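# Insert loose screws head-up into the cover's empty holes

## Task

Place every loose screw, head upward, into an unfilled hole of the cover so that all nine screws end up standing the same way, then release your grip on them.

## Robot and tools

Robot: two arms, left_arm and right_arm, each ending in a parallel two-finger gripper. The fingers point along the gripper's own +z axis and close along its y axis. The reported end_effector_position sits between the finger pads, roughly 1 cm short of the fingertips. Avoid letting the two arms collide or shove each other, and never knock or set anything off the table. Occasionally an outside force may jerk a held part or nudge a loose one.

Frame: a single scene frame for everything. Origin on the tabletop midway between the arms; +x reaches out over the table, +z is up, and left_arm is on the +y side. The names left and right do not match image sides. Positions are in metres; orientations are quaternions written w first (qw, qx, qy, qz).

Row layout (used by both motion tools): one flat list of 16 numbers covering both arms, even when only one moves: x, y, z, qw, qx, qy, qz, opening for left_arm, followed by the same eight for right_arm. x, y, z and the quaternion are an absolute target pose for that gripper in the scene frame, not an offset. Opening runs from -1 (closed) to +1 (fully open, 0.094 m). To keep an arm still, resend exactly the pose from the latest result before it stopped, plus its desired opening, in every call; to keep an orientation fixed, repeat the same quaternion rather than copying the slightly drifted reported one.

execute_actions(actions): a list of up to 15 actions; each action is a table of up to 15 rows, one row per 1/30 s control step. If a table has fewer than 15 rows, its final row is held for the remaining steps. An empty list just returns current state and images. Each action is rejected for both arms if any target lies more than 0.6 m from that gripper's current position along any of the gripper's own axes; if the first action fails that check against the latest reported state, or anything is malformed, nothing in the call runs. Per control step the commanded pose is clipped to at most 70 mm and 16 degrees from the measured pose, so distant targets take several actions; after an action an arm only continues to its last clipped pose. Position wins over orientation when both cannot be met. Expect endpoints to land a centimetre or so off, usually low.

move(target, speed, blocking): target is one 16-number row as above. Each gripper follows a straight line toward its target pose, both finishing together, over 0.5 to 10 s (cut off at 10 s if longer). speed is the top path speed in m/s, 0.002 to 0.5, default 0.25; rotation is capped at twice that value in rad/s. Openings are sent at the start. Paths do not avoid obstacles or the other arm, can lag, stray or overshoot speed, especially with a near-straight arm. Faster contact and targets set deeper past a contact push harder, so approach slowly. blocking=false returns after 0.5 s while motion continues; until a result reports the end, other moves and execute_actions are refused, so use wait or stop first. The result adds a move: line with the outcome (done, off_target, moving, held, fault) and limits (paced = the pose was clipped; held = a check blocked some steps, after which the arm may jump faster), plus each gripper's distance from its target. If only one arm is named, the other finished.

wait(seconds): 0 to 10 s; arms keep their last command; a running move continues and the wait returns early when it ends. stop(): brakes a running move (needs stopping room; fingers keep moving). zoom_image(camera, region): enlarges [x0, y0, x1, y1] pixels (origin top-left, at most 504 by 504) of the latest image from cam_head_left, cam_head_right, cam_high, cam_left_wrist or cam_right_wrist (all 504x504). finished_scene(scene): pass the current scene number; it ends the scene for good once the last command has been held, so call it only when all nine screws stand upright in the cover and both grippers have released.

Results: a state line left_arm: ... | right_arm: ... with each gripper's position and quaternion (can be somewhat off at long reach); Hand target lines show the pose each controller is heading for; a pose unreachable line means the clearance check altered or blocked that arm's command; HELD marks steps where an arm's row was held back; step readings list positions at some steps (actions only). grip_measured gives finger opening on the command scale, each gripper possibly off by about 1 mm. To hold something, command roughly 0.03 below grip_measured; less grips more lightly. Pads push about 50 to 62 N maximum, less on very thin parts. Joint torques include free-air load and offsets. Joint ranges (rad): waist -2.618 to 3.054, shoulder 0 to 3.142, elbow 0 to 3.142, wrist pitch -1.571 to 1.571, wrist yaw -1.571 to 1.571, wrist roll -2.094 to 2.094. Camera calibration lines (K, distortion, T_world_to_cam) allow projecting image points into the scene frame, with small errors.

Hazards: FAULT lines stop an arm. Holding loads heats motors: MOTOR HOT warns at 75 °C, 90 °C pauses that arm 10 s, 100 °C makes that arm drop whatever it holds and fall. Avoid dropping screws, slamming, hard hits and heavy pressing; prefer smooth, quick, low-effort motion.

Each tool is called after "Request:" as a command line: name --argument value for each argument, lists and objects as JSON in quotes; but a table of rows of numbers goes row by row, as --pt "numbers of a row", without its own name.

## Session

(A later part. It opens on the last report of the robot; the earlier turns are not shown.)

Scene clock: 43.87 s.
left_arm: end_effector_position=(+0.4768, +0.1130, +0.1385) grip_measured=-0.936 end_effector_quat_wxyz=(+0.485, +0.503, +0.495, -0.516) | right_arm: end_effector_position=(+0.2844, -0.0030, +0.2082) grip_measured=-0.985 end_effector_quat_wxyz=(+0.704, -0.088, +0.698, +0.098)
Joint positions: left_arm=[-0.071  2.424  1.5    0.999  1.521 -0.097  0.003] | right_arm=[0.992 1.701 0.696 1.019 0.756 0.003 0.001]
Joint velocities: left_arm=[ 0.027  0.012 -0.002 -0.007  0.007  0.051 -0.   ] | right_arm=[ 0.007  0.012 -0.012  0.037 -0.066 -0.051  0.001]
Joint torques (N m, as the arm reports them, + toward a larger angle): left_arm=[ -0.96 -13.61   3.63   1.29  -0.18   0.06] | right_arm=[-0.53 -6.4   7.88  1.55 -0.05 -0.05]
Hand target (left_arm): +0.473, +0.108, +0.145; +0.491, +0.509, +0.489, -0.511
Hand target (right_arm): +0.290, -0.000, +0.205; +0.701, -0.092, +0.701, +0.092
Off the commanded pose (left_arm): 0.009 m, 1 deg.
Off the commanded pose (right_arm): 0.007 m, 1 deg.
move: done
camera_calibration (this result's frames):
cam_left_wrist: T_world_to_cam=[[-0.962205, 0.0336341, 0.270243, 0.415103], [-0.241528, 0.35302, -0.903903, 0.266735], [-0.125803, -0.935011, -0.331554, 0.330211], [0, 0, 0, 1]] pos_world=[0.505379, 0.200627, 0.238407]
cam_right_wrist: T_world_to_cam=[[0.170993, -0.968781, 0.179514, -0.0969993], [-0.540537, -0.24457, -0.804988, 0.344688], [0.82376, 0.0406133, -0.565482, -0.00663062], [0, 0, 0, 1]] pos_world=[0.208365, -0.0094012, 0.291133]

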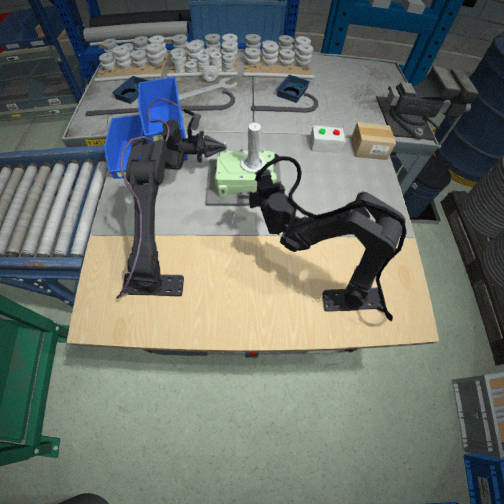

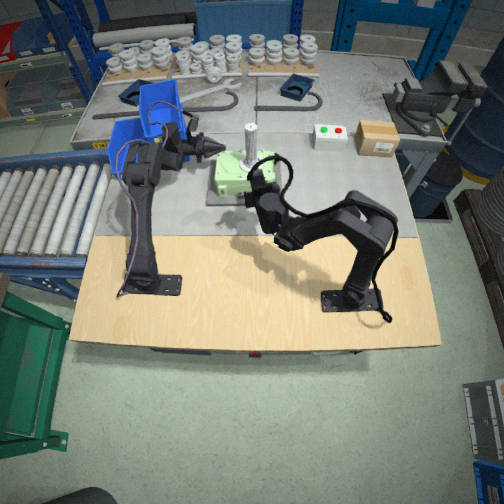

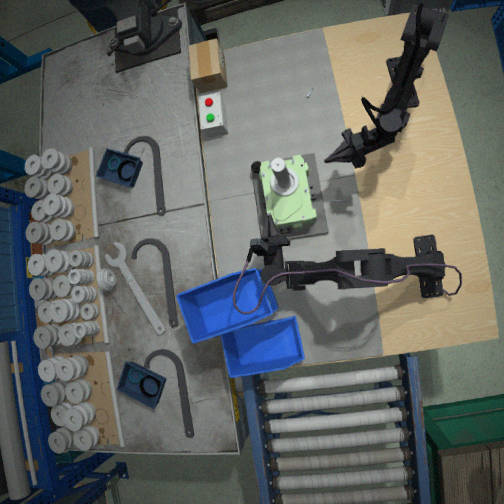

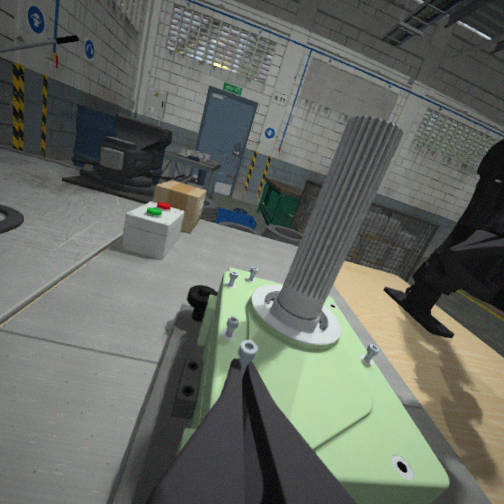

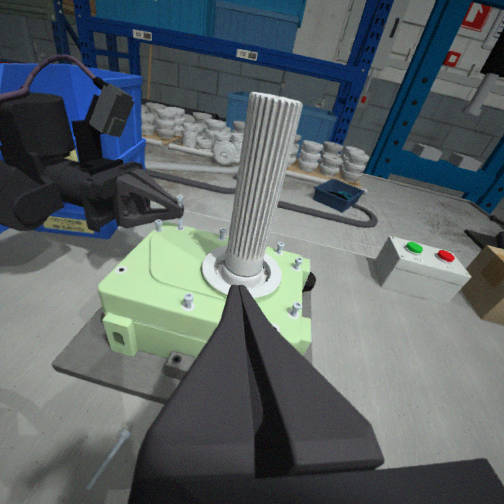

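Request:
execute_actions --actions '[[[0.475,0.11,0.143,0.49,0.51,0.49,-0.51,-0.89,0.29,0.0,0.205,0.701,-0.092,0.701,0.092,-1]],[[0.475,0.11,0.143,0.49,0.51,0.49,-0.51,-0.855,0.29,0.0,0.205,0.701,-0.092,0.701,0.092,-1]],[[0.475,0.11,0.146,0.49,0.51,0.49,-0.51,-0.75,0.29,0.0,0.205,0.701,-0.092,0.701,0.092,-1]],[[0.475,0.115,0.17,0.49,0.51,0.49,-0.51,-0.7,0.29,0.0,0.205,0.701,-0.092,0.701,0.092,-1]],[[0.475,0.115,0.17,0.49,0.51,0.49,-0.51,-0.7,0.29,0.0,0.205,0.701,-0.092,0.701,0.092,-1]]]'

Request:
zoom_image --camera "cam_right_wrist" --region '[110,150,230,270]'

Scene clock: 46.53 s.
left_arm: end_effector_position=(+0.4761, +0.1135, +0.1653) grip_measured=-0.702 end_effector_quat_wxyz=(+0.495, +0.509, +0.488, -0.508) | right_arm: end_effector_position=(+0.2844, -0.0030, +0.2082) grip_measured=-0.985 end_effector_quat_wxyz=(+0.704, -0.088, +0.698, +0.098)
Joint positions: left_arm=[-0.07   2.364  1.5    0.974  1.515 -0.101  0.014] | right_arm=[0.992 1.701 0.696 1.019 0.756 0.003 0.001]
Joint velocities: left_arm=[ 0.007 -0.012 -0.017 -0.022 -0.022  0.037  0.   ] | right_arm=[-0.002 -0.012  0.012  0.037 -0.007 -0.022 -0.   ]
Joint torques (N m, as the arm reports them, + toward a larger angle): left_arm=[  0.28 -12.61   5.36   1.09   0.05  -0.05] | right_arm=[-0.52 -6.38  7.88  1.55 -0.06 -0.04]
Hand target (left_arm): +0.475, +0.115, +0.170; +0.491, +0.509, +0.489, -0.511
Hand target (right_arm): +0.290, -0.000, +0.205; +0.701, -0.092, +0.701, +0.092
Off the commanded pose (left_arm): 0.005 m, 1 deg.
Off the commanded pose (right_arm): 0.007 m, 1 deg.
Step readings (end_effector_position; steps 1 to 15: 1st action; 16 to 30: 2nd action; 31 to 45: 3rd action; 46 to 60: 4th action; 61 to 75: 5th action):
0: left_arm (+0.4768, +0.1130, +0.1385) | right_arm (+0.2844, -0.0030, +0.2082)
1: left_arm (+0.4768, +0.1130, +0.1385) | right_arm (+0.2844, -0.0030, +0.2082)
2: left_arm (+0.4768, +0.1130, +0.1385) | right_arm (+0.2844, -0.0030, +0.2082)
4: left_arm (+0.4768, +0.1130, +0.1385) | right_arm (+0.2844, -0.0030, +0.2082)
8: left_arm (+0.4768, +0.1130, +0.1385) | right_arm (+0.2844, -0.0030, +0.2082)
15: left_arm (+0.4768, +0.1130, +0.1385) | right_arm (+0.2844, -0.0030, +0.2082)
16: left_arm (+0.4768, +0.1130, +0.1385) | right_arm (+0.2844, -0.0030, +0.2082)
17: left_arm (+0.4768, +0.1130, +0.1385) | right_arm (+0.2844, -0.0030, +0.2082)
19: left_arm (+0.4768, +0.1130, +0.1385) | right_arm (+0.2844, -0.0030, +0.2082)
23: left_arm (+0.4768, +0.1130, +0.1385) | right_arm (+0.2844, -0.0030, +0.2082)
30: left_arm (+0.4768, +0.1130, +0.1385) | right_arm (+0.2844, -0.0030, +0.2082)
31: left_arm (+0.4768, +0.1130, +0.1385) | right_arm (+0.2844, -0.0030, +0.2082)
32: left_arm (+0.4770, +0.1130, +0.1386) | right_arm (+0.2844, -0.0030, +0.2082)
34: left_arm (+0.4773, +0.1129, +0.1386) | right_arm (+0.2844, -0.0030, +0.2082)
38: left_arm (+0.4774, +0.1129, +0.1386) | right_arm (+0.2844, -0.0030, +0.2082)
45: left_arm (+0.4774, +0.1129, +0.1386) | right_arm (+0.2844, -0.0030, +0.2082)
46: left_arm (+0.4780, +0.1129, +0.1403) | right_arm (+0.2844, -0.0030, +0.2082)
47: left_arm (+0.4783, +0.1133, +0.1423) | right_arm (+0.2844, -0.0030, +0.2082)
49: left_arm (+0.4777, +0.1133, +0.1506) | right_arm (+0.2844, -0.0030, +0.2082)
53: left_arm (+0.4763, +0.1134, +0.1650) | right_arm (+0.2844, -0.0030, +0.2082)
60: left_arm (+0.4761, +0.1135, +0.1659) | right_arm (+0.2844, -0.0030, +0.2082)
61: left_arm (+0.4761, +0.1135, +0.1658) | right_arm (+0.2844, -0.0030, +0.2082)
62: left_arm (+0.4761, +0.1135, +0.1658) | right_arm (+0.2844, -0.0030, +0.2082)
64: left_arm (+0.4761, +0.1135, +0.1657) | right_arm (+0.2844, -0.0030, +0.2082)
68: left_arm (+0.4761, +0.1135, +0.1656) | right_arm (+0.2844, -0.0030, +0.2082)
75: end_effector_position above
camera_calibration (this result's frames):
cam_left_wrist: T_world_to_cam=[[-0.970248, 0.0283082, 0.240453, 0.41659], [-0.215894, 0.348362, -0.912159, 0.280313], [-0.109586, -0.936933, -0.331886, 0.332022], [0, 0, 0, 1]] pos_world=[0.501098, 0.201639, 0.265713]
cam_right_wrist: T_world_to_cam=[[0.170993, -0.968781, 0.179514, -0.0969993], [-0.540537, -0.24457, -0.804988, 0.344688], [0.82376, 0.0406133, -0.565482, -0.00663062], [0, 0, 0, 1]] pos_world=[0.208365, -0.0094012, 0.291133]

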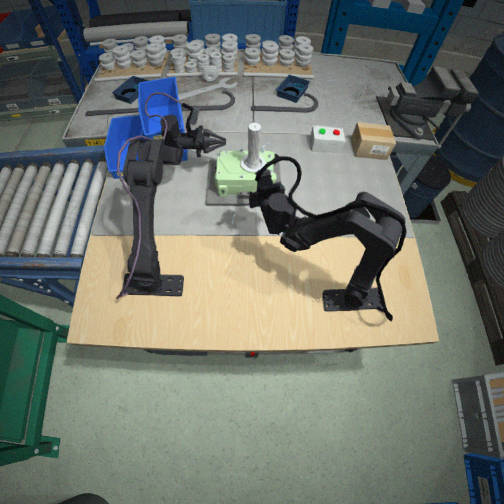

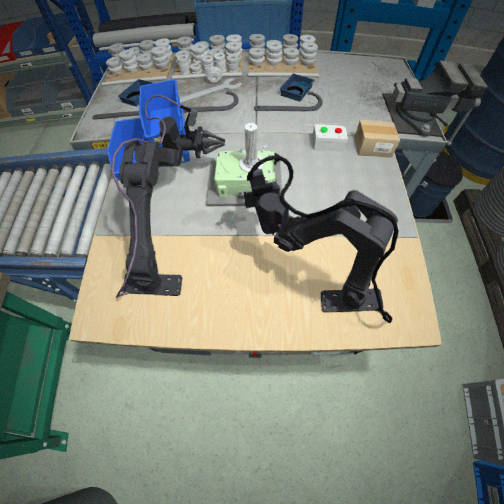

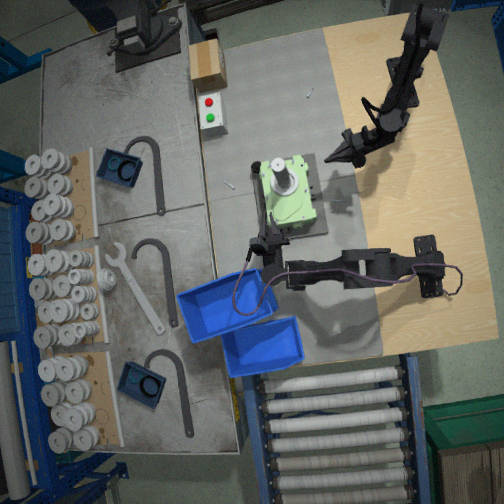

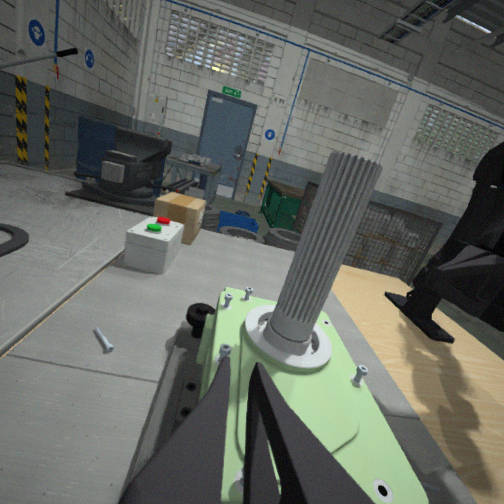

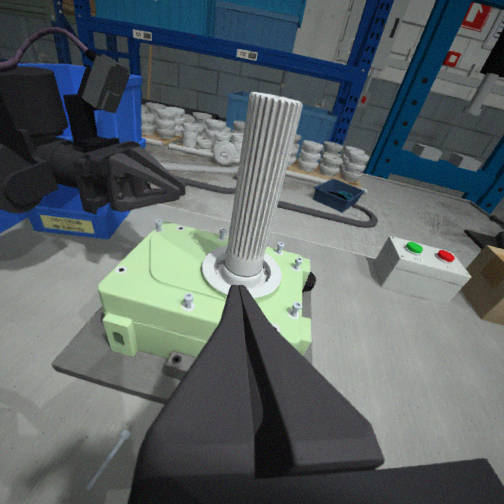

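Region (110, 150, 230, 270) of cam_right_wrist's 504x504 image, scaled by 4.200, with more detail than that image has.

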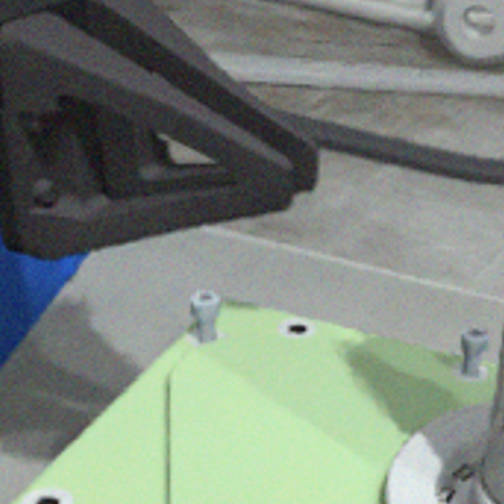

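Request:
zoom_image --camera "cam_high" --region '[200,60,360,220]'

Region (200, 60, 360, 220) of cam_high's 504x504 image, scaled by 3.150, with more detail than that image has.

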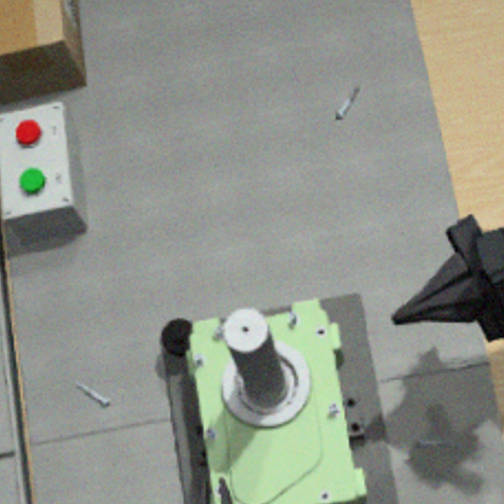

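Request:
move --target '[0.25,0.17,0.2,0.173,0.111,0.979,-0.02,-0.6,0.30,-0.2,0.22,0.701,-0.092,0.701,0.092,-1]' --speed 0.3

Request:
move --target '[0.25,0.082,0.035,0.173,0.111,0.979,-0.02,-0.6,0.30,-0.2,0.22,0.701,-0.092,0.701,0.092,-1]' --speed 0.15

Scene clock: 50.60 s.
left_arm: end_effector_position=(+0.2478, +0.1743, +0.1920) grip_measured=-0.602 end_effector_quat_wxyz=(+0.168, +0.117, +0.979, -0.023) | right_arm: end_effector_position=(+0.3022, -0.1961, +0.2224) grip_measured=-0.985 end_effector_quat_wxyz=(+0.704, -0.091, +0.698, +0.094)
Joint positions: left_arm=[-0.636  1.375  1.331 -1.211 -0.13  -0.396  0.019] | right_arm=[0.338 1.136 0.317 0.828 0.103 0.002 0.001]
Joint velocities: left_arm=[ 0.007  0.002 -0.007  0.007  0.007  0.007 -0.   ] | right_arm=[ 0.007  0.007 -0.012 -0.022 -0.037 -0.022 -0.   ]
Joint torques (N m, as the arm reports them, + toward a larger angle): left_arm=[-0.95 -3.8   7.86  0.72 -0.32 -0.11] | right_arm=[-0.55 -5.18  5.81  1.65 -0.09 -0.05]
Hand target (left_arm): +0.250, +0.172, +0.198; +0.174, +0.114, +0.978, -0.019
Hand target (right_arm): +0.298, -0.200, +0.220; +0.702, -0.093, +0.700, +0.091
Off the commanded pose (left_arm): 0.009 m, 1 deg.
Off the commanded pose (right_arm): 0.005 m, 1 deg.
move: done
camera_calibration (this result's frames):
cam_left_wrist: T_world_to_cam=[[0.00100797, -0.996459, 0.0840766, 0.154876], [-0.999696, 0.00106579, 0.0246166, 0.30908], [-0.024619, -0.0840759, -0.996155, 0.330663], [0, 0, 0, 1]] pos_world=[0.31697, 0.181799, 0.308761]
cam_right_wrist: T_world_to_cam=[[0.16907, -0.967344, 0.188839, -0.290769], [-0.539191, -0.251163, -0.80386, 0.316512], [0.825039, 0.0340876, -0.564047, -0.00735777], [0, 0, 0, 1]] pos_world=[0.225891, -0.201527, 0.30519]

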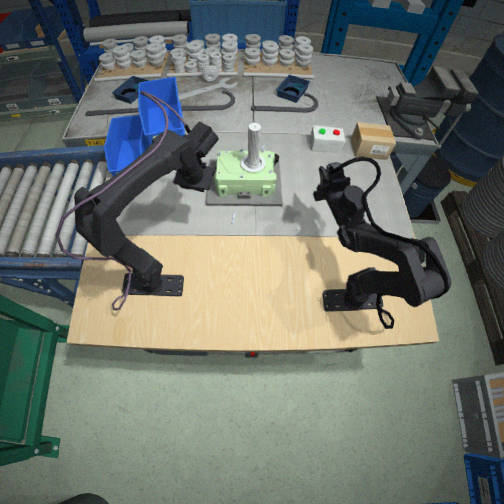

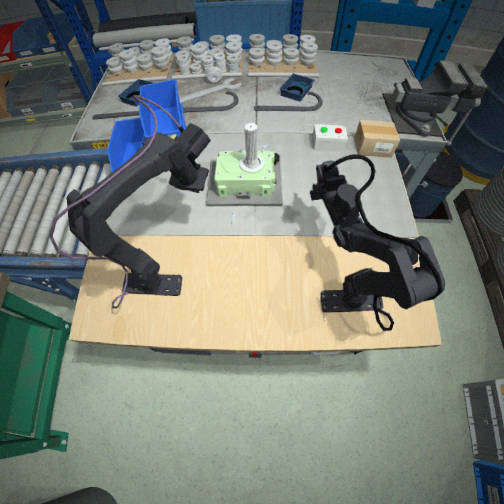

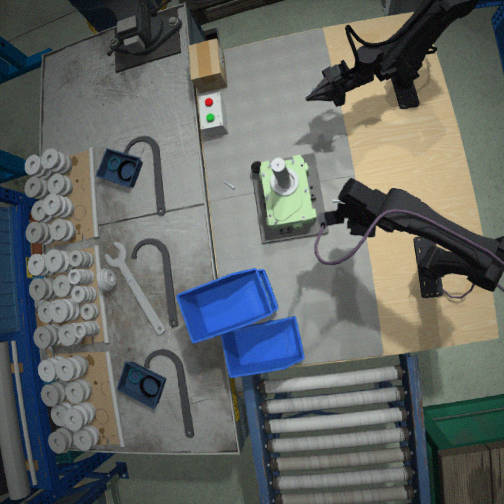

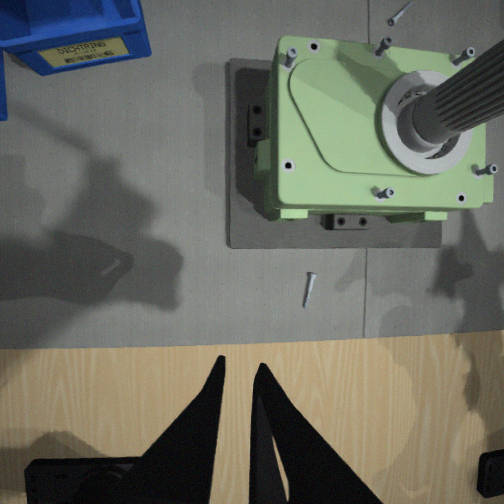

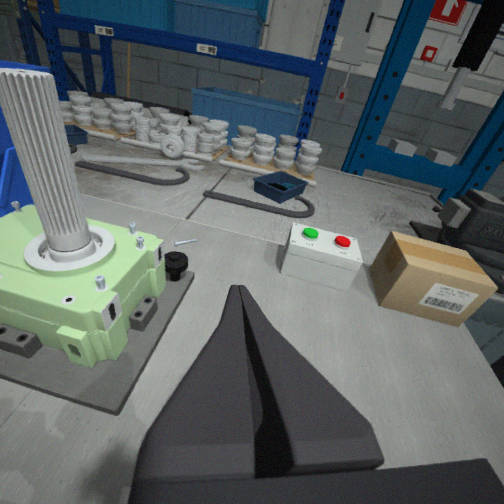

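Scene clock: 52.43 s.
left_arm: end_effector_position=(+0.2511, +0.0808, +0.0397) grip_measured=-0.602 end_effector_quat_wxyz=(+0.169, +0.113, +0.979, -0.028) | right_arm: end_effector_position=(+0.3024, -0.1967, +0.2226) grip_measured=-0.985 end_effector_quat_wxyz=(+0.704, -0.091, +0.698, +0.094)
Joint positions: left_arm=[-0.872  1.706  1.035 -0.615 -0.195 -0.633  0.019] | right_arm=[0.333 1.136 0.317 0.829 0.098 0.002 0.001]
Joint velocities: left_arm=[ 0.007 -0.002  0.007  0.007  0.051 -0.022 -0.   ] | right_arm=[-0.002  0.022 -0.012 -0.007  0.022  0.081 -0.   ]
Joint torques (N m, as the arm reports them, + toward a larger angle): left_arm=[-0.85 -6.68  4.37  0.94 -0.35 -0.1 ] | right_arm=[-0.56 -4.46  6.19  1.68 -0.06 -0.04]
Hand target (left_arm): +0.250, +0.082, +0.036; +0.173, +0.111, +0.978, -0.021
Hand target (right_arm): +0.300, -0.200, +0.220; +0.701, -0.092, +0.701, +0.092
Off the commanded pose (left_arm): 0.005 m, 1 deg.
Off the commanded pose (right_arm): 0.005 m, 1 deg.
move: done
camera_calibration (this result's frames):
cam_left_wrist: T_world_to_cam=[[0.00693079, -0.995505, 0.09445, 0.0725725], [-0.999691, -0.0046426, 0.0244247, 0.316665], [-0.0238765, -0.0945901, -0.99523, 0.171853], [0, 0, 0, 1]] pos_world=[0.320167, 0.089972, 0.156444]
cam_right_wrist: T_world_to_cam=[[0.169602, -0.967283, 0.188677, -0.291642], [-0.538124, -0.251286, -0.804536, 0.316522], [0.825626, 0.0349191, -0.563137, -0.00761877], [0, 0, 0, 1]] pos_world=[0.226081, -0.202297, 0.305389]

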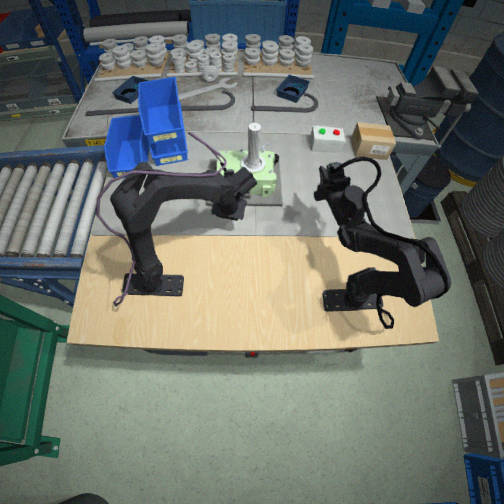

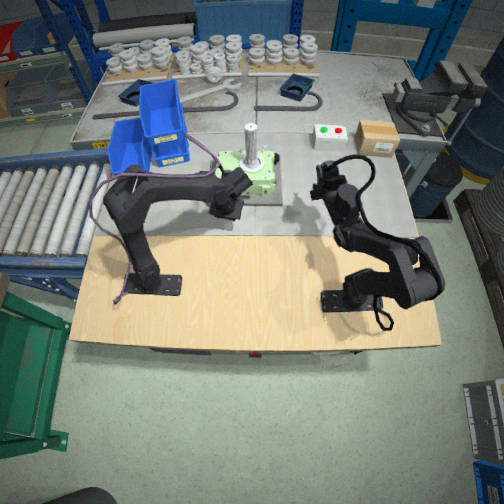

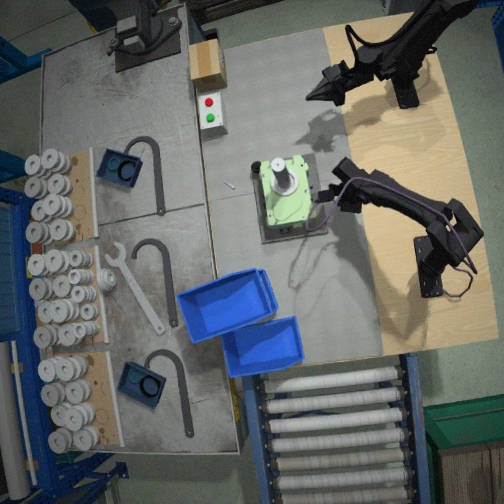

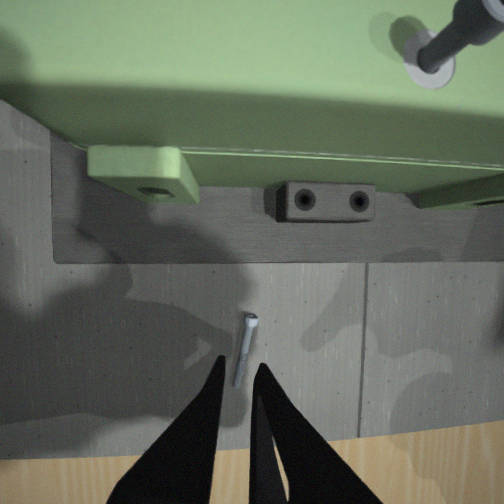

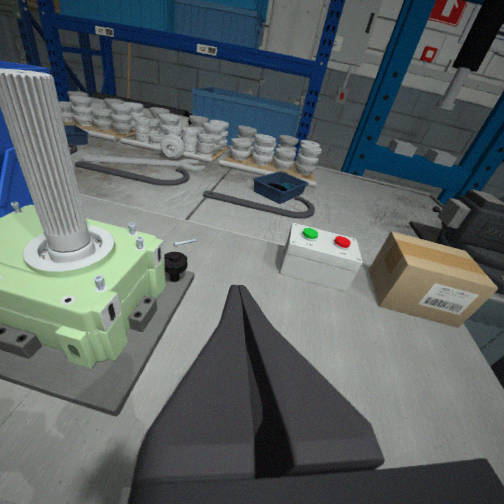

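Request:
move --target '[0.258,0.075,0.006,0.173,0.111,0.979,-0.02,-0.6,0.30,-0.2,0.22,0.701,-0.092,0.701,0.092,-1]' --speed 0.05

Scene clock: 53.47 s.
left_arm: end_effector_position=(+0.2596, +0.0710, +0.0197) grip_measured=-0.602 end_effector_quat_wxyz=(+0.175, +0.112, +0.978, -0.032) | right_arm: end_effector_position=(+0.3024, -0.1967, +0.2228) grip_measured=-0.985 end_effector_quat_wxyz=(+0.705, -0.091, +0.697, +0.094)
Joint positions: left_arm=[-0.873  1.777  1.027 -0.52  -0.198 -0.633  0.019] | right_arm=[0.333 1.136 0.317 0.83  0.098 0.002 0.001]
Joint velocities: left_arm=[-0.027 -0.012  0.007 -0.022  0.007  0.007 -0.   ] | right_arm=[ 0.007  0.002 -0.002  0.007 -0.007  0.066 -0.001]
Joint torques (N m, as the arm reports them, + toward a larger angle): left_arm=[-0.36 -5.45  3.43  1.1  -0.29 -0.07] | right_arm=[-0.54 -4.42  6.19  1.68 -0.07 -0.03]
Hand target (left_arm): +0.258, +0.075, +0.007; +0.172, +0.111, +0.979, -0.020
Hand target (right_arm): +0.300, -0.200, +0.220; +0.701, -0.092, +0.701, +0.092
Off the commanded pose (left_arm): 0.014 m, 1 deg.
Off the commanded pose (right_arm): 0.005 m, 1 deg.
move: off_target (left_arm)
camera_calibration (this result's frames):
cam_left_wrist: T_world_to_cam=[[0.00671362, -0.994543, 0.104108, 0.0644597], [-0.999906, -0.00543097, 0.0125991, 0.325967], [-0.0119649, -0.104182, -0.994486, 0.148742], [0, 0, 0, 1]] pos_world=[0.327283, 0.0813745, 0.137104]
cam_right_wrist: T_world_to_cam=[[0.169467, -0.967334, 0.188537, -0.291616], [-0.53755, -0.251069, -0.804987, 0.316642], [0.826027, 0.0350709, -0.562538, -0.0077359], [0, 0, 0, 1]] pos_world=[0.226021, -0.20232, 0.305522]

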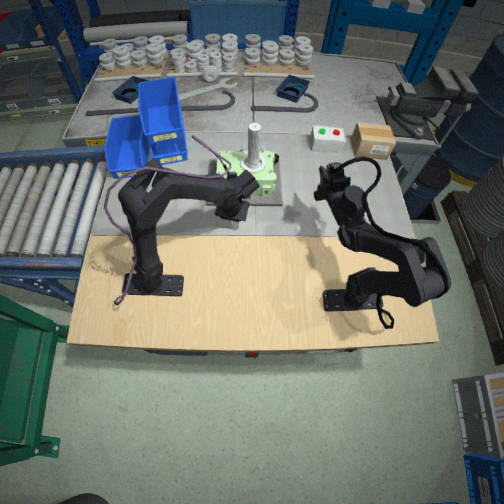

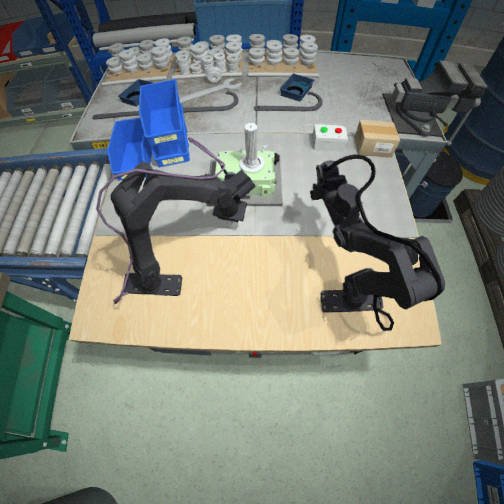

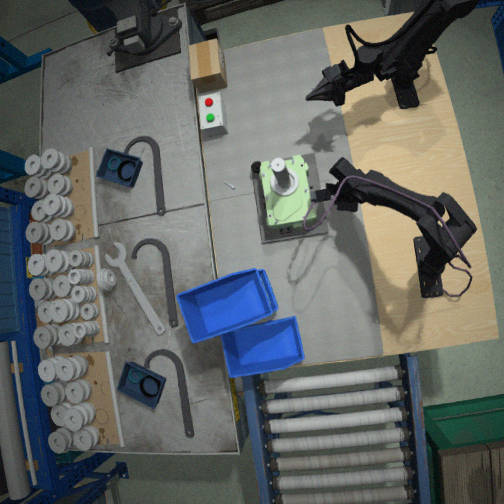

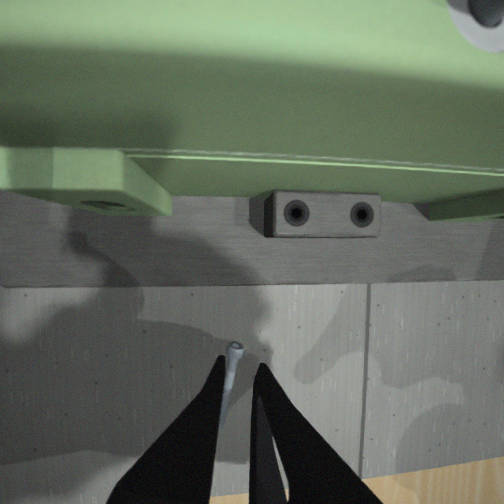

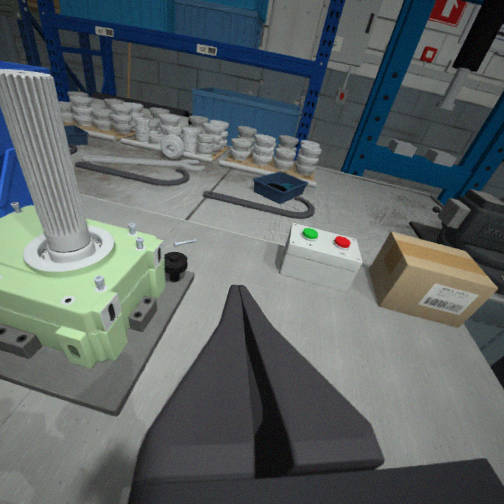

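Need +y ~8, −x ~5.

Request:
move --target '[0.252,0.083,0.016,0.173,0.111,0.979,-0.02,-0.6,0.30,-0.2,0.22,0.701,-0.092,0.701,0.092,-1]' --speed 0.05

Request:
move --target '[0.252,0.083,0.0,0.173,0.111,0.979,-0.02,-0.6,0.30,-0.2,0.22,0.701,-0.092,0.701,0.092,-1]' --speed 0.05

Scene clock: 54.27 s.
left_arm: end_effector_position=(+0.2591, +0.0721, +0.0197) grip_measured=-0.602 end_effector_quat_wxyz=(+0.180, +0.111, +0.977, -0.035) | right_arm: end_effector_position=(+0.3024, -0.1967, +0.2229) grip_measured=-0.985 end_effector_quat_wxyz=(+0.705, -0.091, +0.697, +0.094)
Joint positions: left_arm=[-0.873  1.766  1.009 -0.503 -0.2   -0.633  0.019] | right_arm=[0.333 1.136 0.317 0.83  0.098 0.002 0.001]
Joint velocities: left_arm=[-0.007  0.017 -0.027 -0.051 -0.007  0.022  0.001] | right_arm=[-0.012 -0.012  0.017  0.022 -0.007  0.037 -0.001]
Joint torques (N m, as the arm reports them, + toward a larger angle): left_arm=[-0.22 -8.39  3.13  0.66 -0.31 -0.06] | right_arm=[-0.53 -4.46  6.16  1.67 -0.06 -0.04]
Hand target (left_arm): +0.252, +0.083, +0.016; +0.173, +0.111, +0.978, -0.020
Hand target (right_arm): +0.300, -0.200, +0.220; +0.701, -0.092, +0.701, +0.092
Off the commanded pose (left_arm): 0.013 m, 2 deg.
Off the commanded pose (right_arm): 0.005 m, 1 deg.
move: off_target (left_arm)
camera_calibration (this result's frames):
cam_left_wrist: T_world_to_cam=[[0.00629666, -0.993711, 0.111802, 0.0654453], [-0.999973, -0.0058239, 0.00455464, 0.325633], [-0.00387487, -0.111827, -0.99372, 0.147332], [0, 0, 0, 1]] pos_world=[0.325783, 0.0834059, 0.137607]
cam_right_wrist: T_world_to_cam=[[0.1694, -0.967359, 0.188467, -0.291603], [-0.537263, -0.25096, -0.805213, 0.316703], [0.826228, 0.0351467, -0.562239, -0.0077945], [0, 0, 0, 1]] pos_world=[0.22599, -0.202332, 0.305588]

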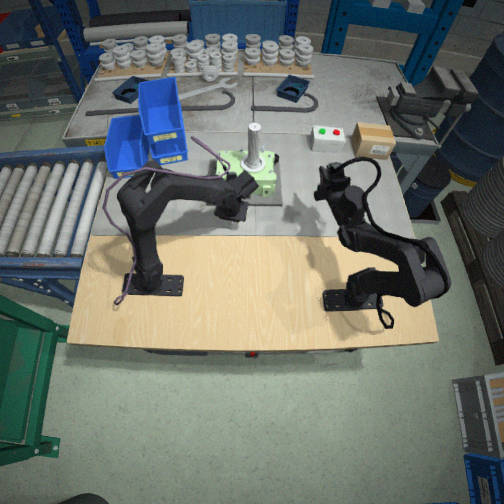

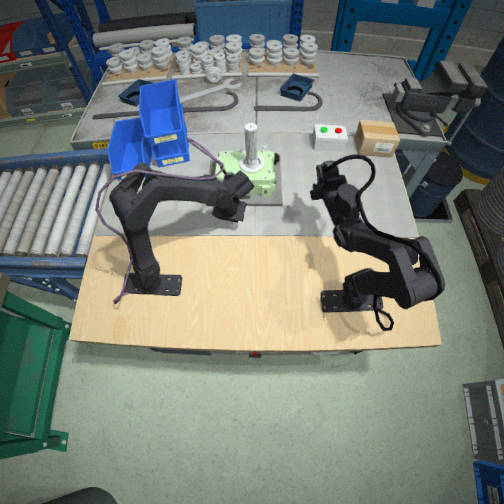

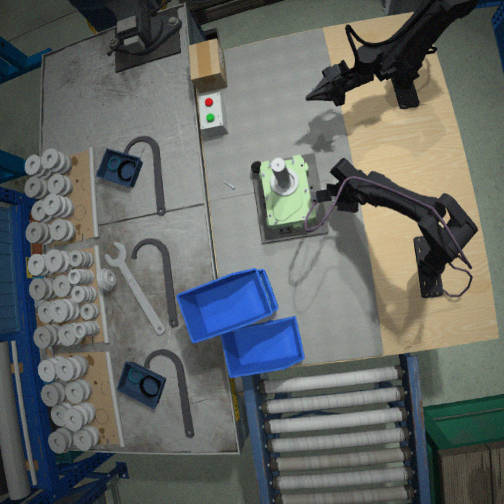

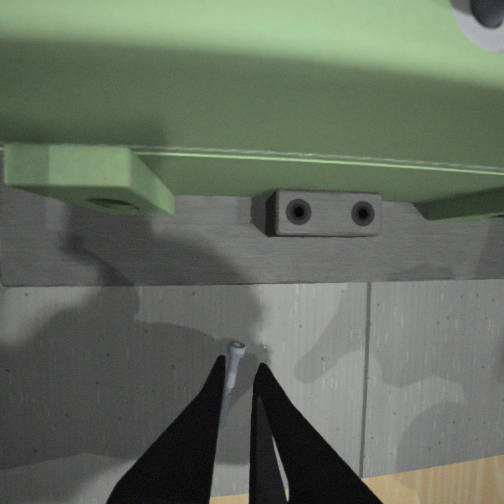

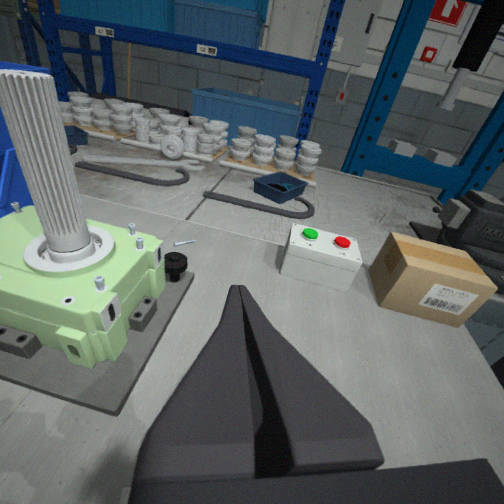

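Scene clock: 54.97 s.
left_arm: end_effector_position=(+0.2590, +0.0726, +0.0187) grip_measured=-0.602 end_effector_quat_wxyz=(+0.184, +0.110, +0.976, -0.038) | right_arm: end_effector_position=(+0.3024, -0.1967, +0.2229) grip_measured=-0.985 end_effector_quat_wxyz=(+0.705, -0.091, +0.697, +0.094)
Joint positions: left_arm=[-0.873  1.759  0.992 -0.481 -0.201 -0.633  0.019] | right_arm=[0.333 1.136 0.317 0.83  0.098 0.002 0.001]
Joint velocities: left_arm=[-0.007 -0.002  0.002  0.066 -0.081 -0.095  0.   ] | right_arm=[-0.002 -0.012 -0.002 -0.051  0.022 -0.051  0.001]
Joint torques (N m, as the arm reports them, + toward a larger angle): left_arm=[-0.24 -5.74  1.93  1.12 -0.28 -0.06] | right_arm=[-0.56 -4.45  6.19  1.68 -0.06 -0.04]
Hand target (left_arm): +0.252, +0.084, +0.001; +0.173, +0.111, +0.979, -0.020
Hand target (right_arm): +0.300, -0.200, +0.220; +0.701, -0.092, +0.701, +0.092
Off the commanded pose (left_arm): 0.022 m, 2 deg.
Off the commanded pose (right_arm): 0.005 m, 1 deg.
move: off_target (left_arm)
camera_calibration (this result's frames):
cam_left_wrist: T_world_to_cam=[[0.0057473, -0.992792, 0.119713, 0.0659341], [-0.999976, -0.00617474, -0.00319992, 0.325708], [0.00391605, -0.119692, -0.992803, 0.14488], [0, 0, 0, 1]] pos_world=[0.324754, 0.084811, 0.136986]
cam_right_wrist: T_world_to_cam=[[0.1694, -0.967359, 0.188467, -0.291603], [-0.537263, -0.25096, -0.805213, 0.316703], [0.826228, 0.0351467, -0.562239, -0.0077945], [0, 0, 0, 1]] pos_world=[0.22599, -0.202332, 0.305588]

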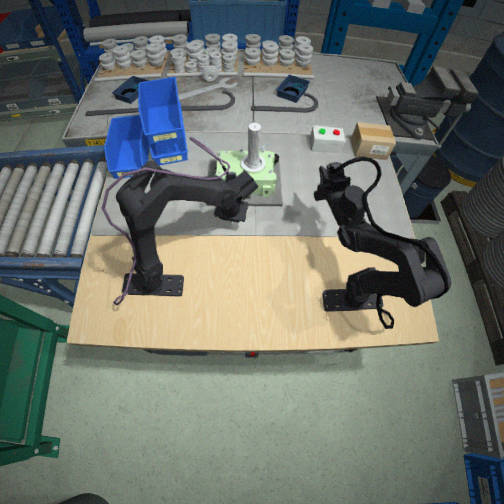

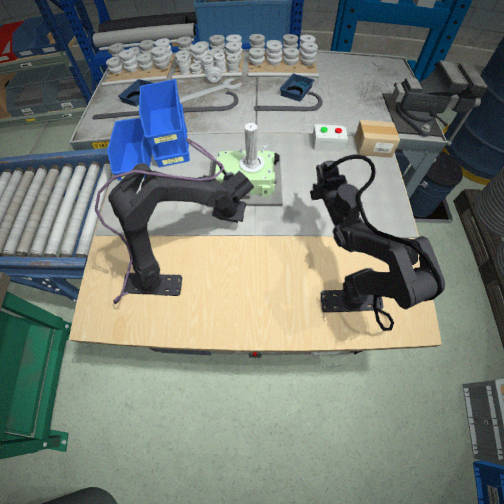

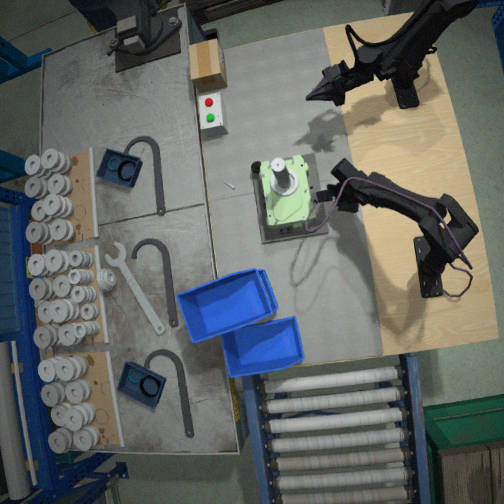

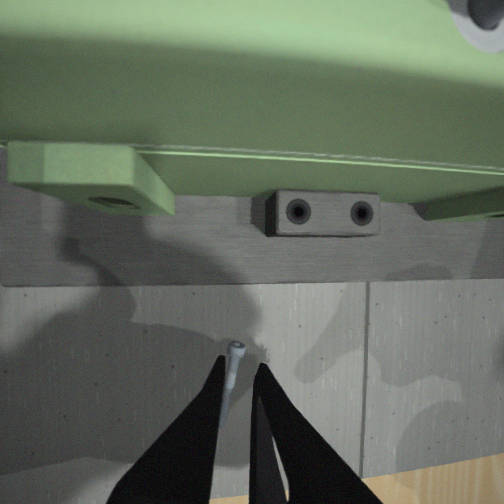

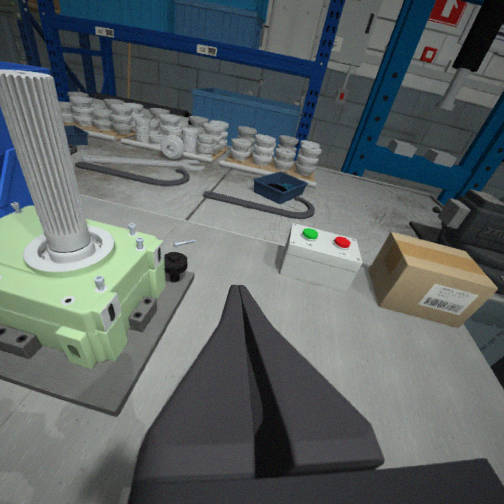

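Request:
move --target '[0.235,0.085,0.04,0.299,0.108,0.948,-0.034,-0.6,0.30,-0.2,0.22,0.701,-0.092,0.701,0.092,-1]' --speed 0.08

Request:
move --target '[0.24,0.084,0.004,0.299,0.108,0.948,-0.034,-0.6,0.30,-0.2,0.22,0.701,-0.092,0.701,0.092,-1]' --speed 0.05

Scene clock: 57.03 s.
left_arm: end_effector_position=(+0.2360, +0.0836, +0.0356) grip_measured=-0.602 end_effector_quat_wxyz=(+0.286, +0.112, +0.951, -0.033) | right_arm: end_effector_position=(+0.3024, -0.1967, +0.2230) grip_measured=-0.985 end_effector_quat_wxyz=(+0.705, -0.091, +0.697, +0.094)
Joint positions: left_arm=[-1.007  1.584  0.781 -0.333 -0.405 -0.7    0.019] | right_arm=[0.333 1.136 0.317 0.831 0.098 0.002 0.001]
Joint velocities: left_arm=[ 0.002 -0.017  0.007 -0.037 -0.007  0.022  0.001] | right_arm=[-0.002  0.002 -0.007 -0.037 -0.007 -0.066 -0.   ]
Joint torques (N m, as the arm reports them, + toward a larger angle): left_arm=[-0.96 -7.56  3.9   1.16 -0.53 -0.11] | right_arm=[-0.53 -4.46  6.18  1.68 -0.06 -0.04]
Hand target (left_arm): +0.235, +0.085, +0.040; +0.298, +0.107, +0.948, -0.034
Hand target (right_arm): +0.300, -0.200, +0.220; +0.701, -0.092, +0.701, +0.092
Off the commanded pose (left_arm): 0.005 m, 2 deg.
Off the commanded pose (right_arm): 0.005 m, 1 deg.
move: done
camera_calibration (this result's frames):
cam_left_wrist: T_world_to_cam=[[-0.0196625, -0.991188, 0.130996, 0.0804686], [-0.977054, -0.00874361, -0.212814, 0.305099], [0.212084, -0.132175, -0.968272, 0.114109], [0, 0, 0, 1]] pos_world=[0.27548, 0.0975095, 0.164877]
cam_right_wrist: T_world_to_cam=[[0.169333, -0.967385, 0.188397, -0.29159], [-0.536975, -0.250851, -0.805439, 0.316763], [0.826428, 0.0352225, -0.561939, -0.00785312], [0, 0, 0, 1]] pos_world=[0.22596, -0.202343, 0.305655]

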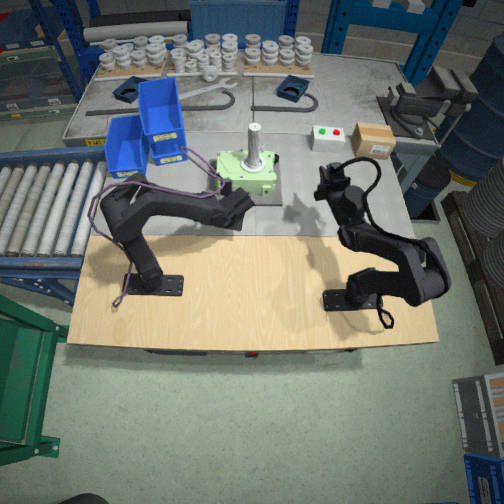

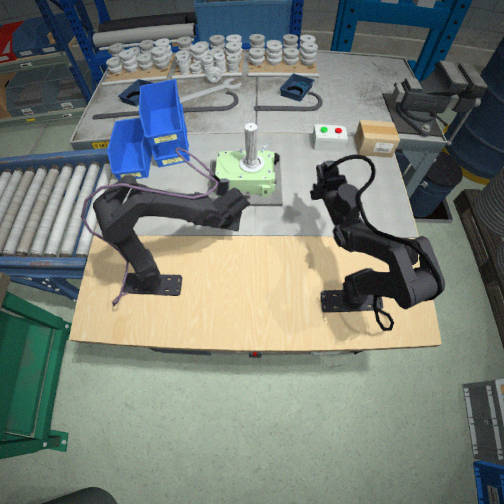

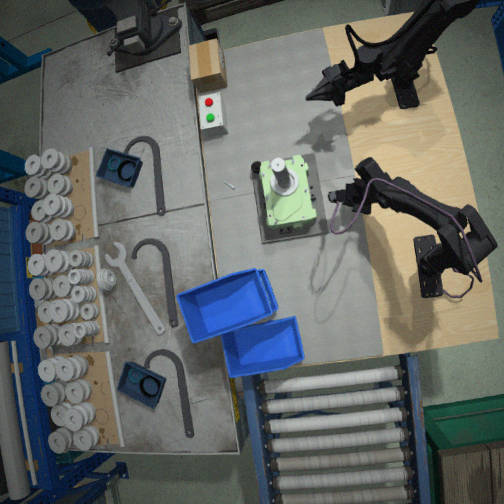

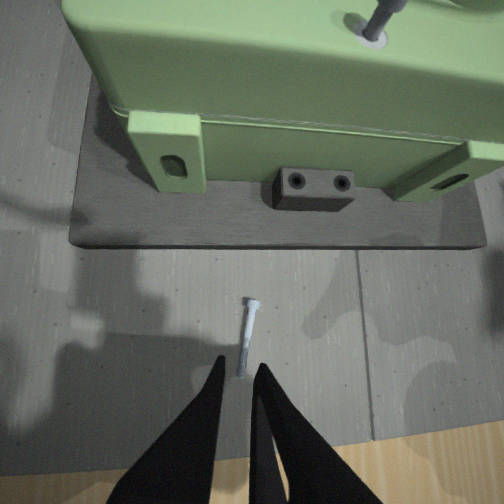

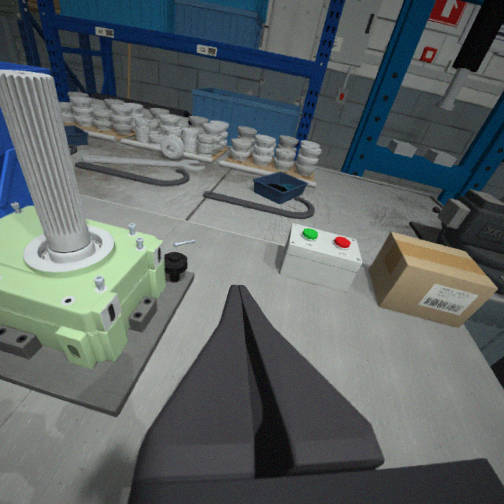

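Scene clock: 58.07 s.
left_arm: end_effector_position=(+0.2449, +0.0758, +0.0199) grip_measured=-0.602 end_effector_quat_wxyz=(+0.312, +0.102, +0.943, -0.049) | right_arm: end_effector_position=(+0.3024, -0.1967, +0.2230) grip_measured=-0.985 end_effector_quat_wxyz=(+0.705, -0.091, +0.697, +0.094)
Joint positions: left_arm=[-1.007  1.642  0.727 -0.158 -0.427 -0.7    0.019] | right_arm=[0.333 1.136 0.317 0.831 0.098 0.002 0.001]
Joint velocities: left_arm=[ 0.012  0.002  0.002 -0.051 -0.037 -0.022 -0.001] | right_arm=[-0.007  0.017 -0.002  0.007 -0.037 -0.022 -0.   ]
Joint torques (N m, as the arm reports them, + toward a larger angle): left_arm=[ 0.16 -4.31  3.08  1.24 -0.19  0.01] | right_arm=[-0.55 -4.45  6.18  1.66 -0.07 -0.03]
Hand target (left_arm): +0.240, +0.084, +0.005; +0.299, +0.108, +0.948, -0.034
Hand target (right_arm): +0.300, -0.200, +0.220; +0.701, -0.092, +0.701, +0.092
Off the commanded pose (left_arm): 0.019 m, 2 deg.
Off the commanded pose (right_arm): 0.005 m, 1 deg.
move: off_target (left_arm)
camera_calibration (this result's frames):
cam_left_wrist: T_world_to_cam=[[-0.017374, -0.98475, 0.173106, 0.0730988], [-0.965141, -0.0287033, -0.260152, 0.309976], [0.261153, -0.171592, -0.949924, 0.0866259], [0, 0, 0, 1]] pos_world=[0.277818, 0.0957457, 0.150275]
cam_right_wrist: T_world_to_cam=[[0.169333, -0.967385, 0.188397, -0.29159], [-0.536975, -0.250851, -0.805439, 0.316763], [0.826428, 0.0352225, -0.561939, -0.00785312], [0, 0, 0, 1]] pos_world=[0.22596, -0.202343, 0.305655]

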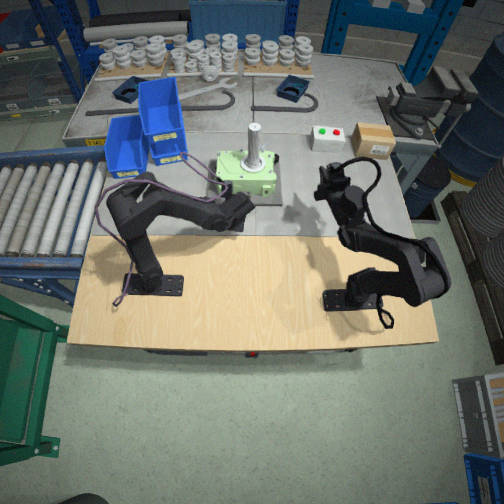

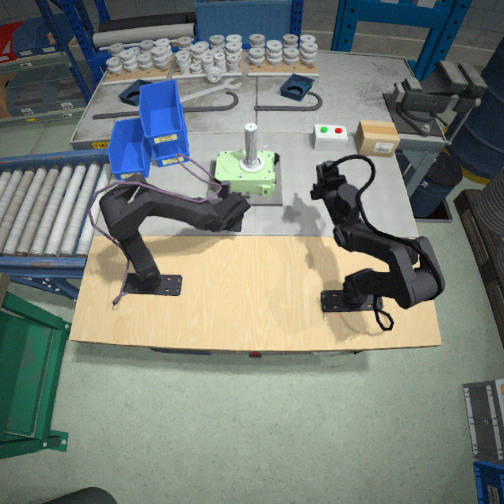

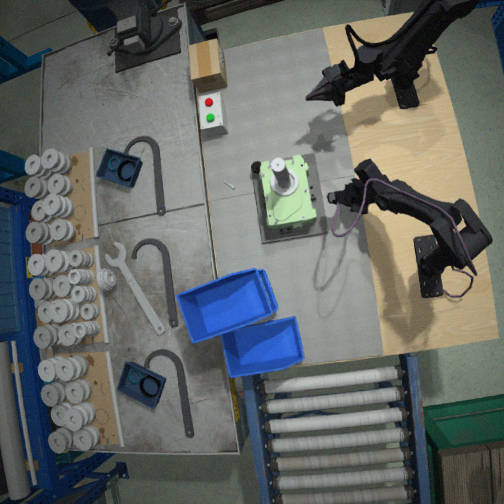

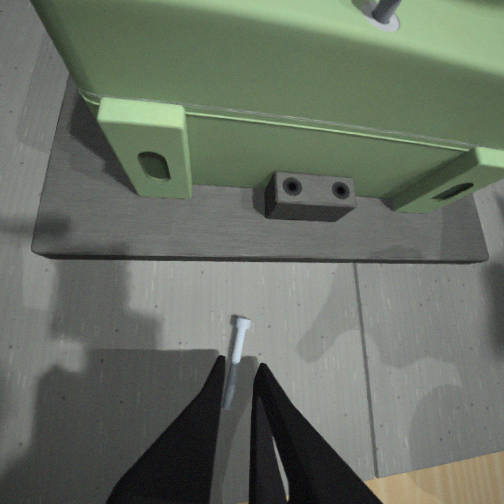

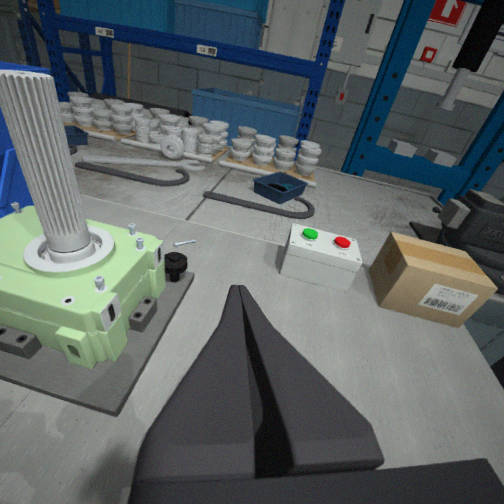

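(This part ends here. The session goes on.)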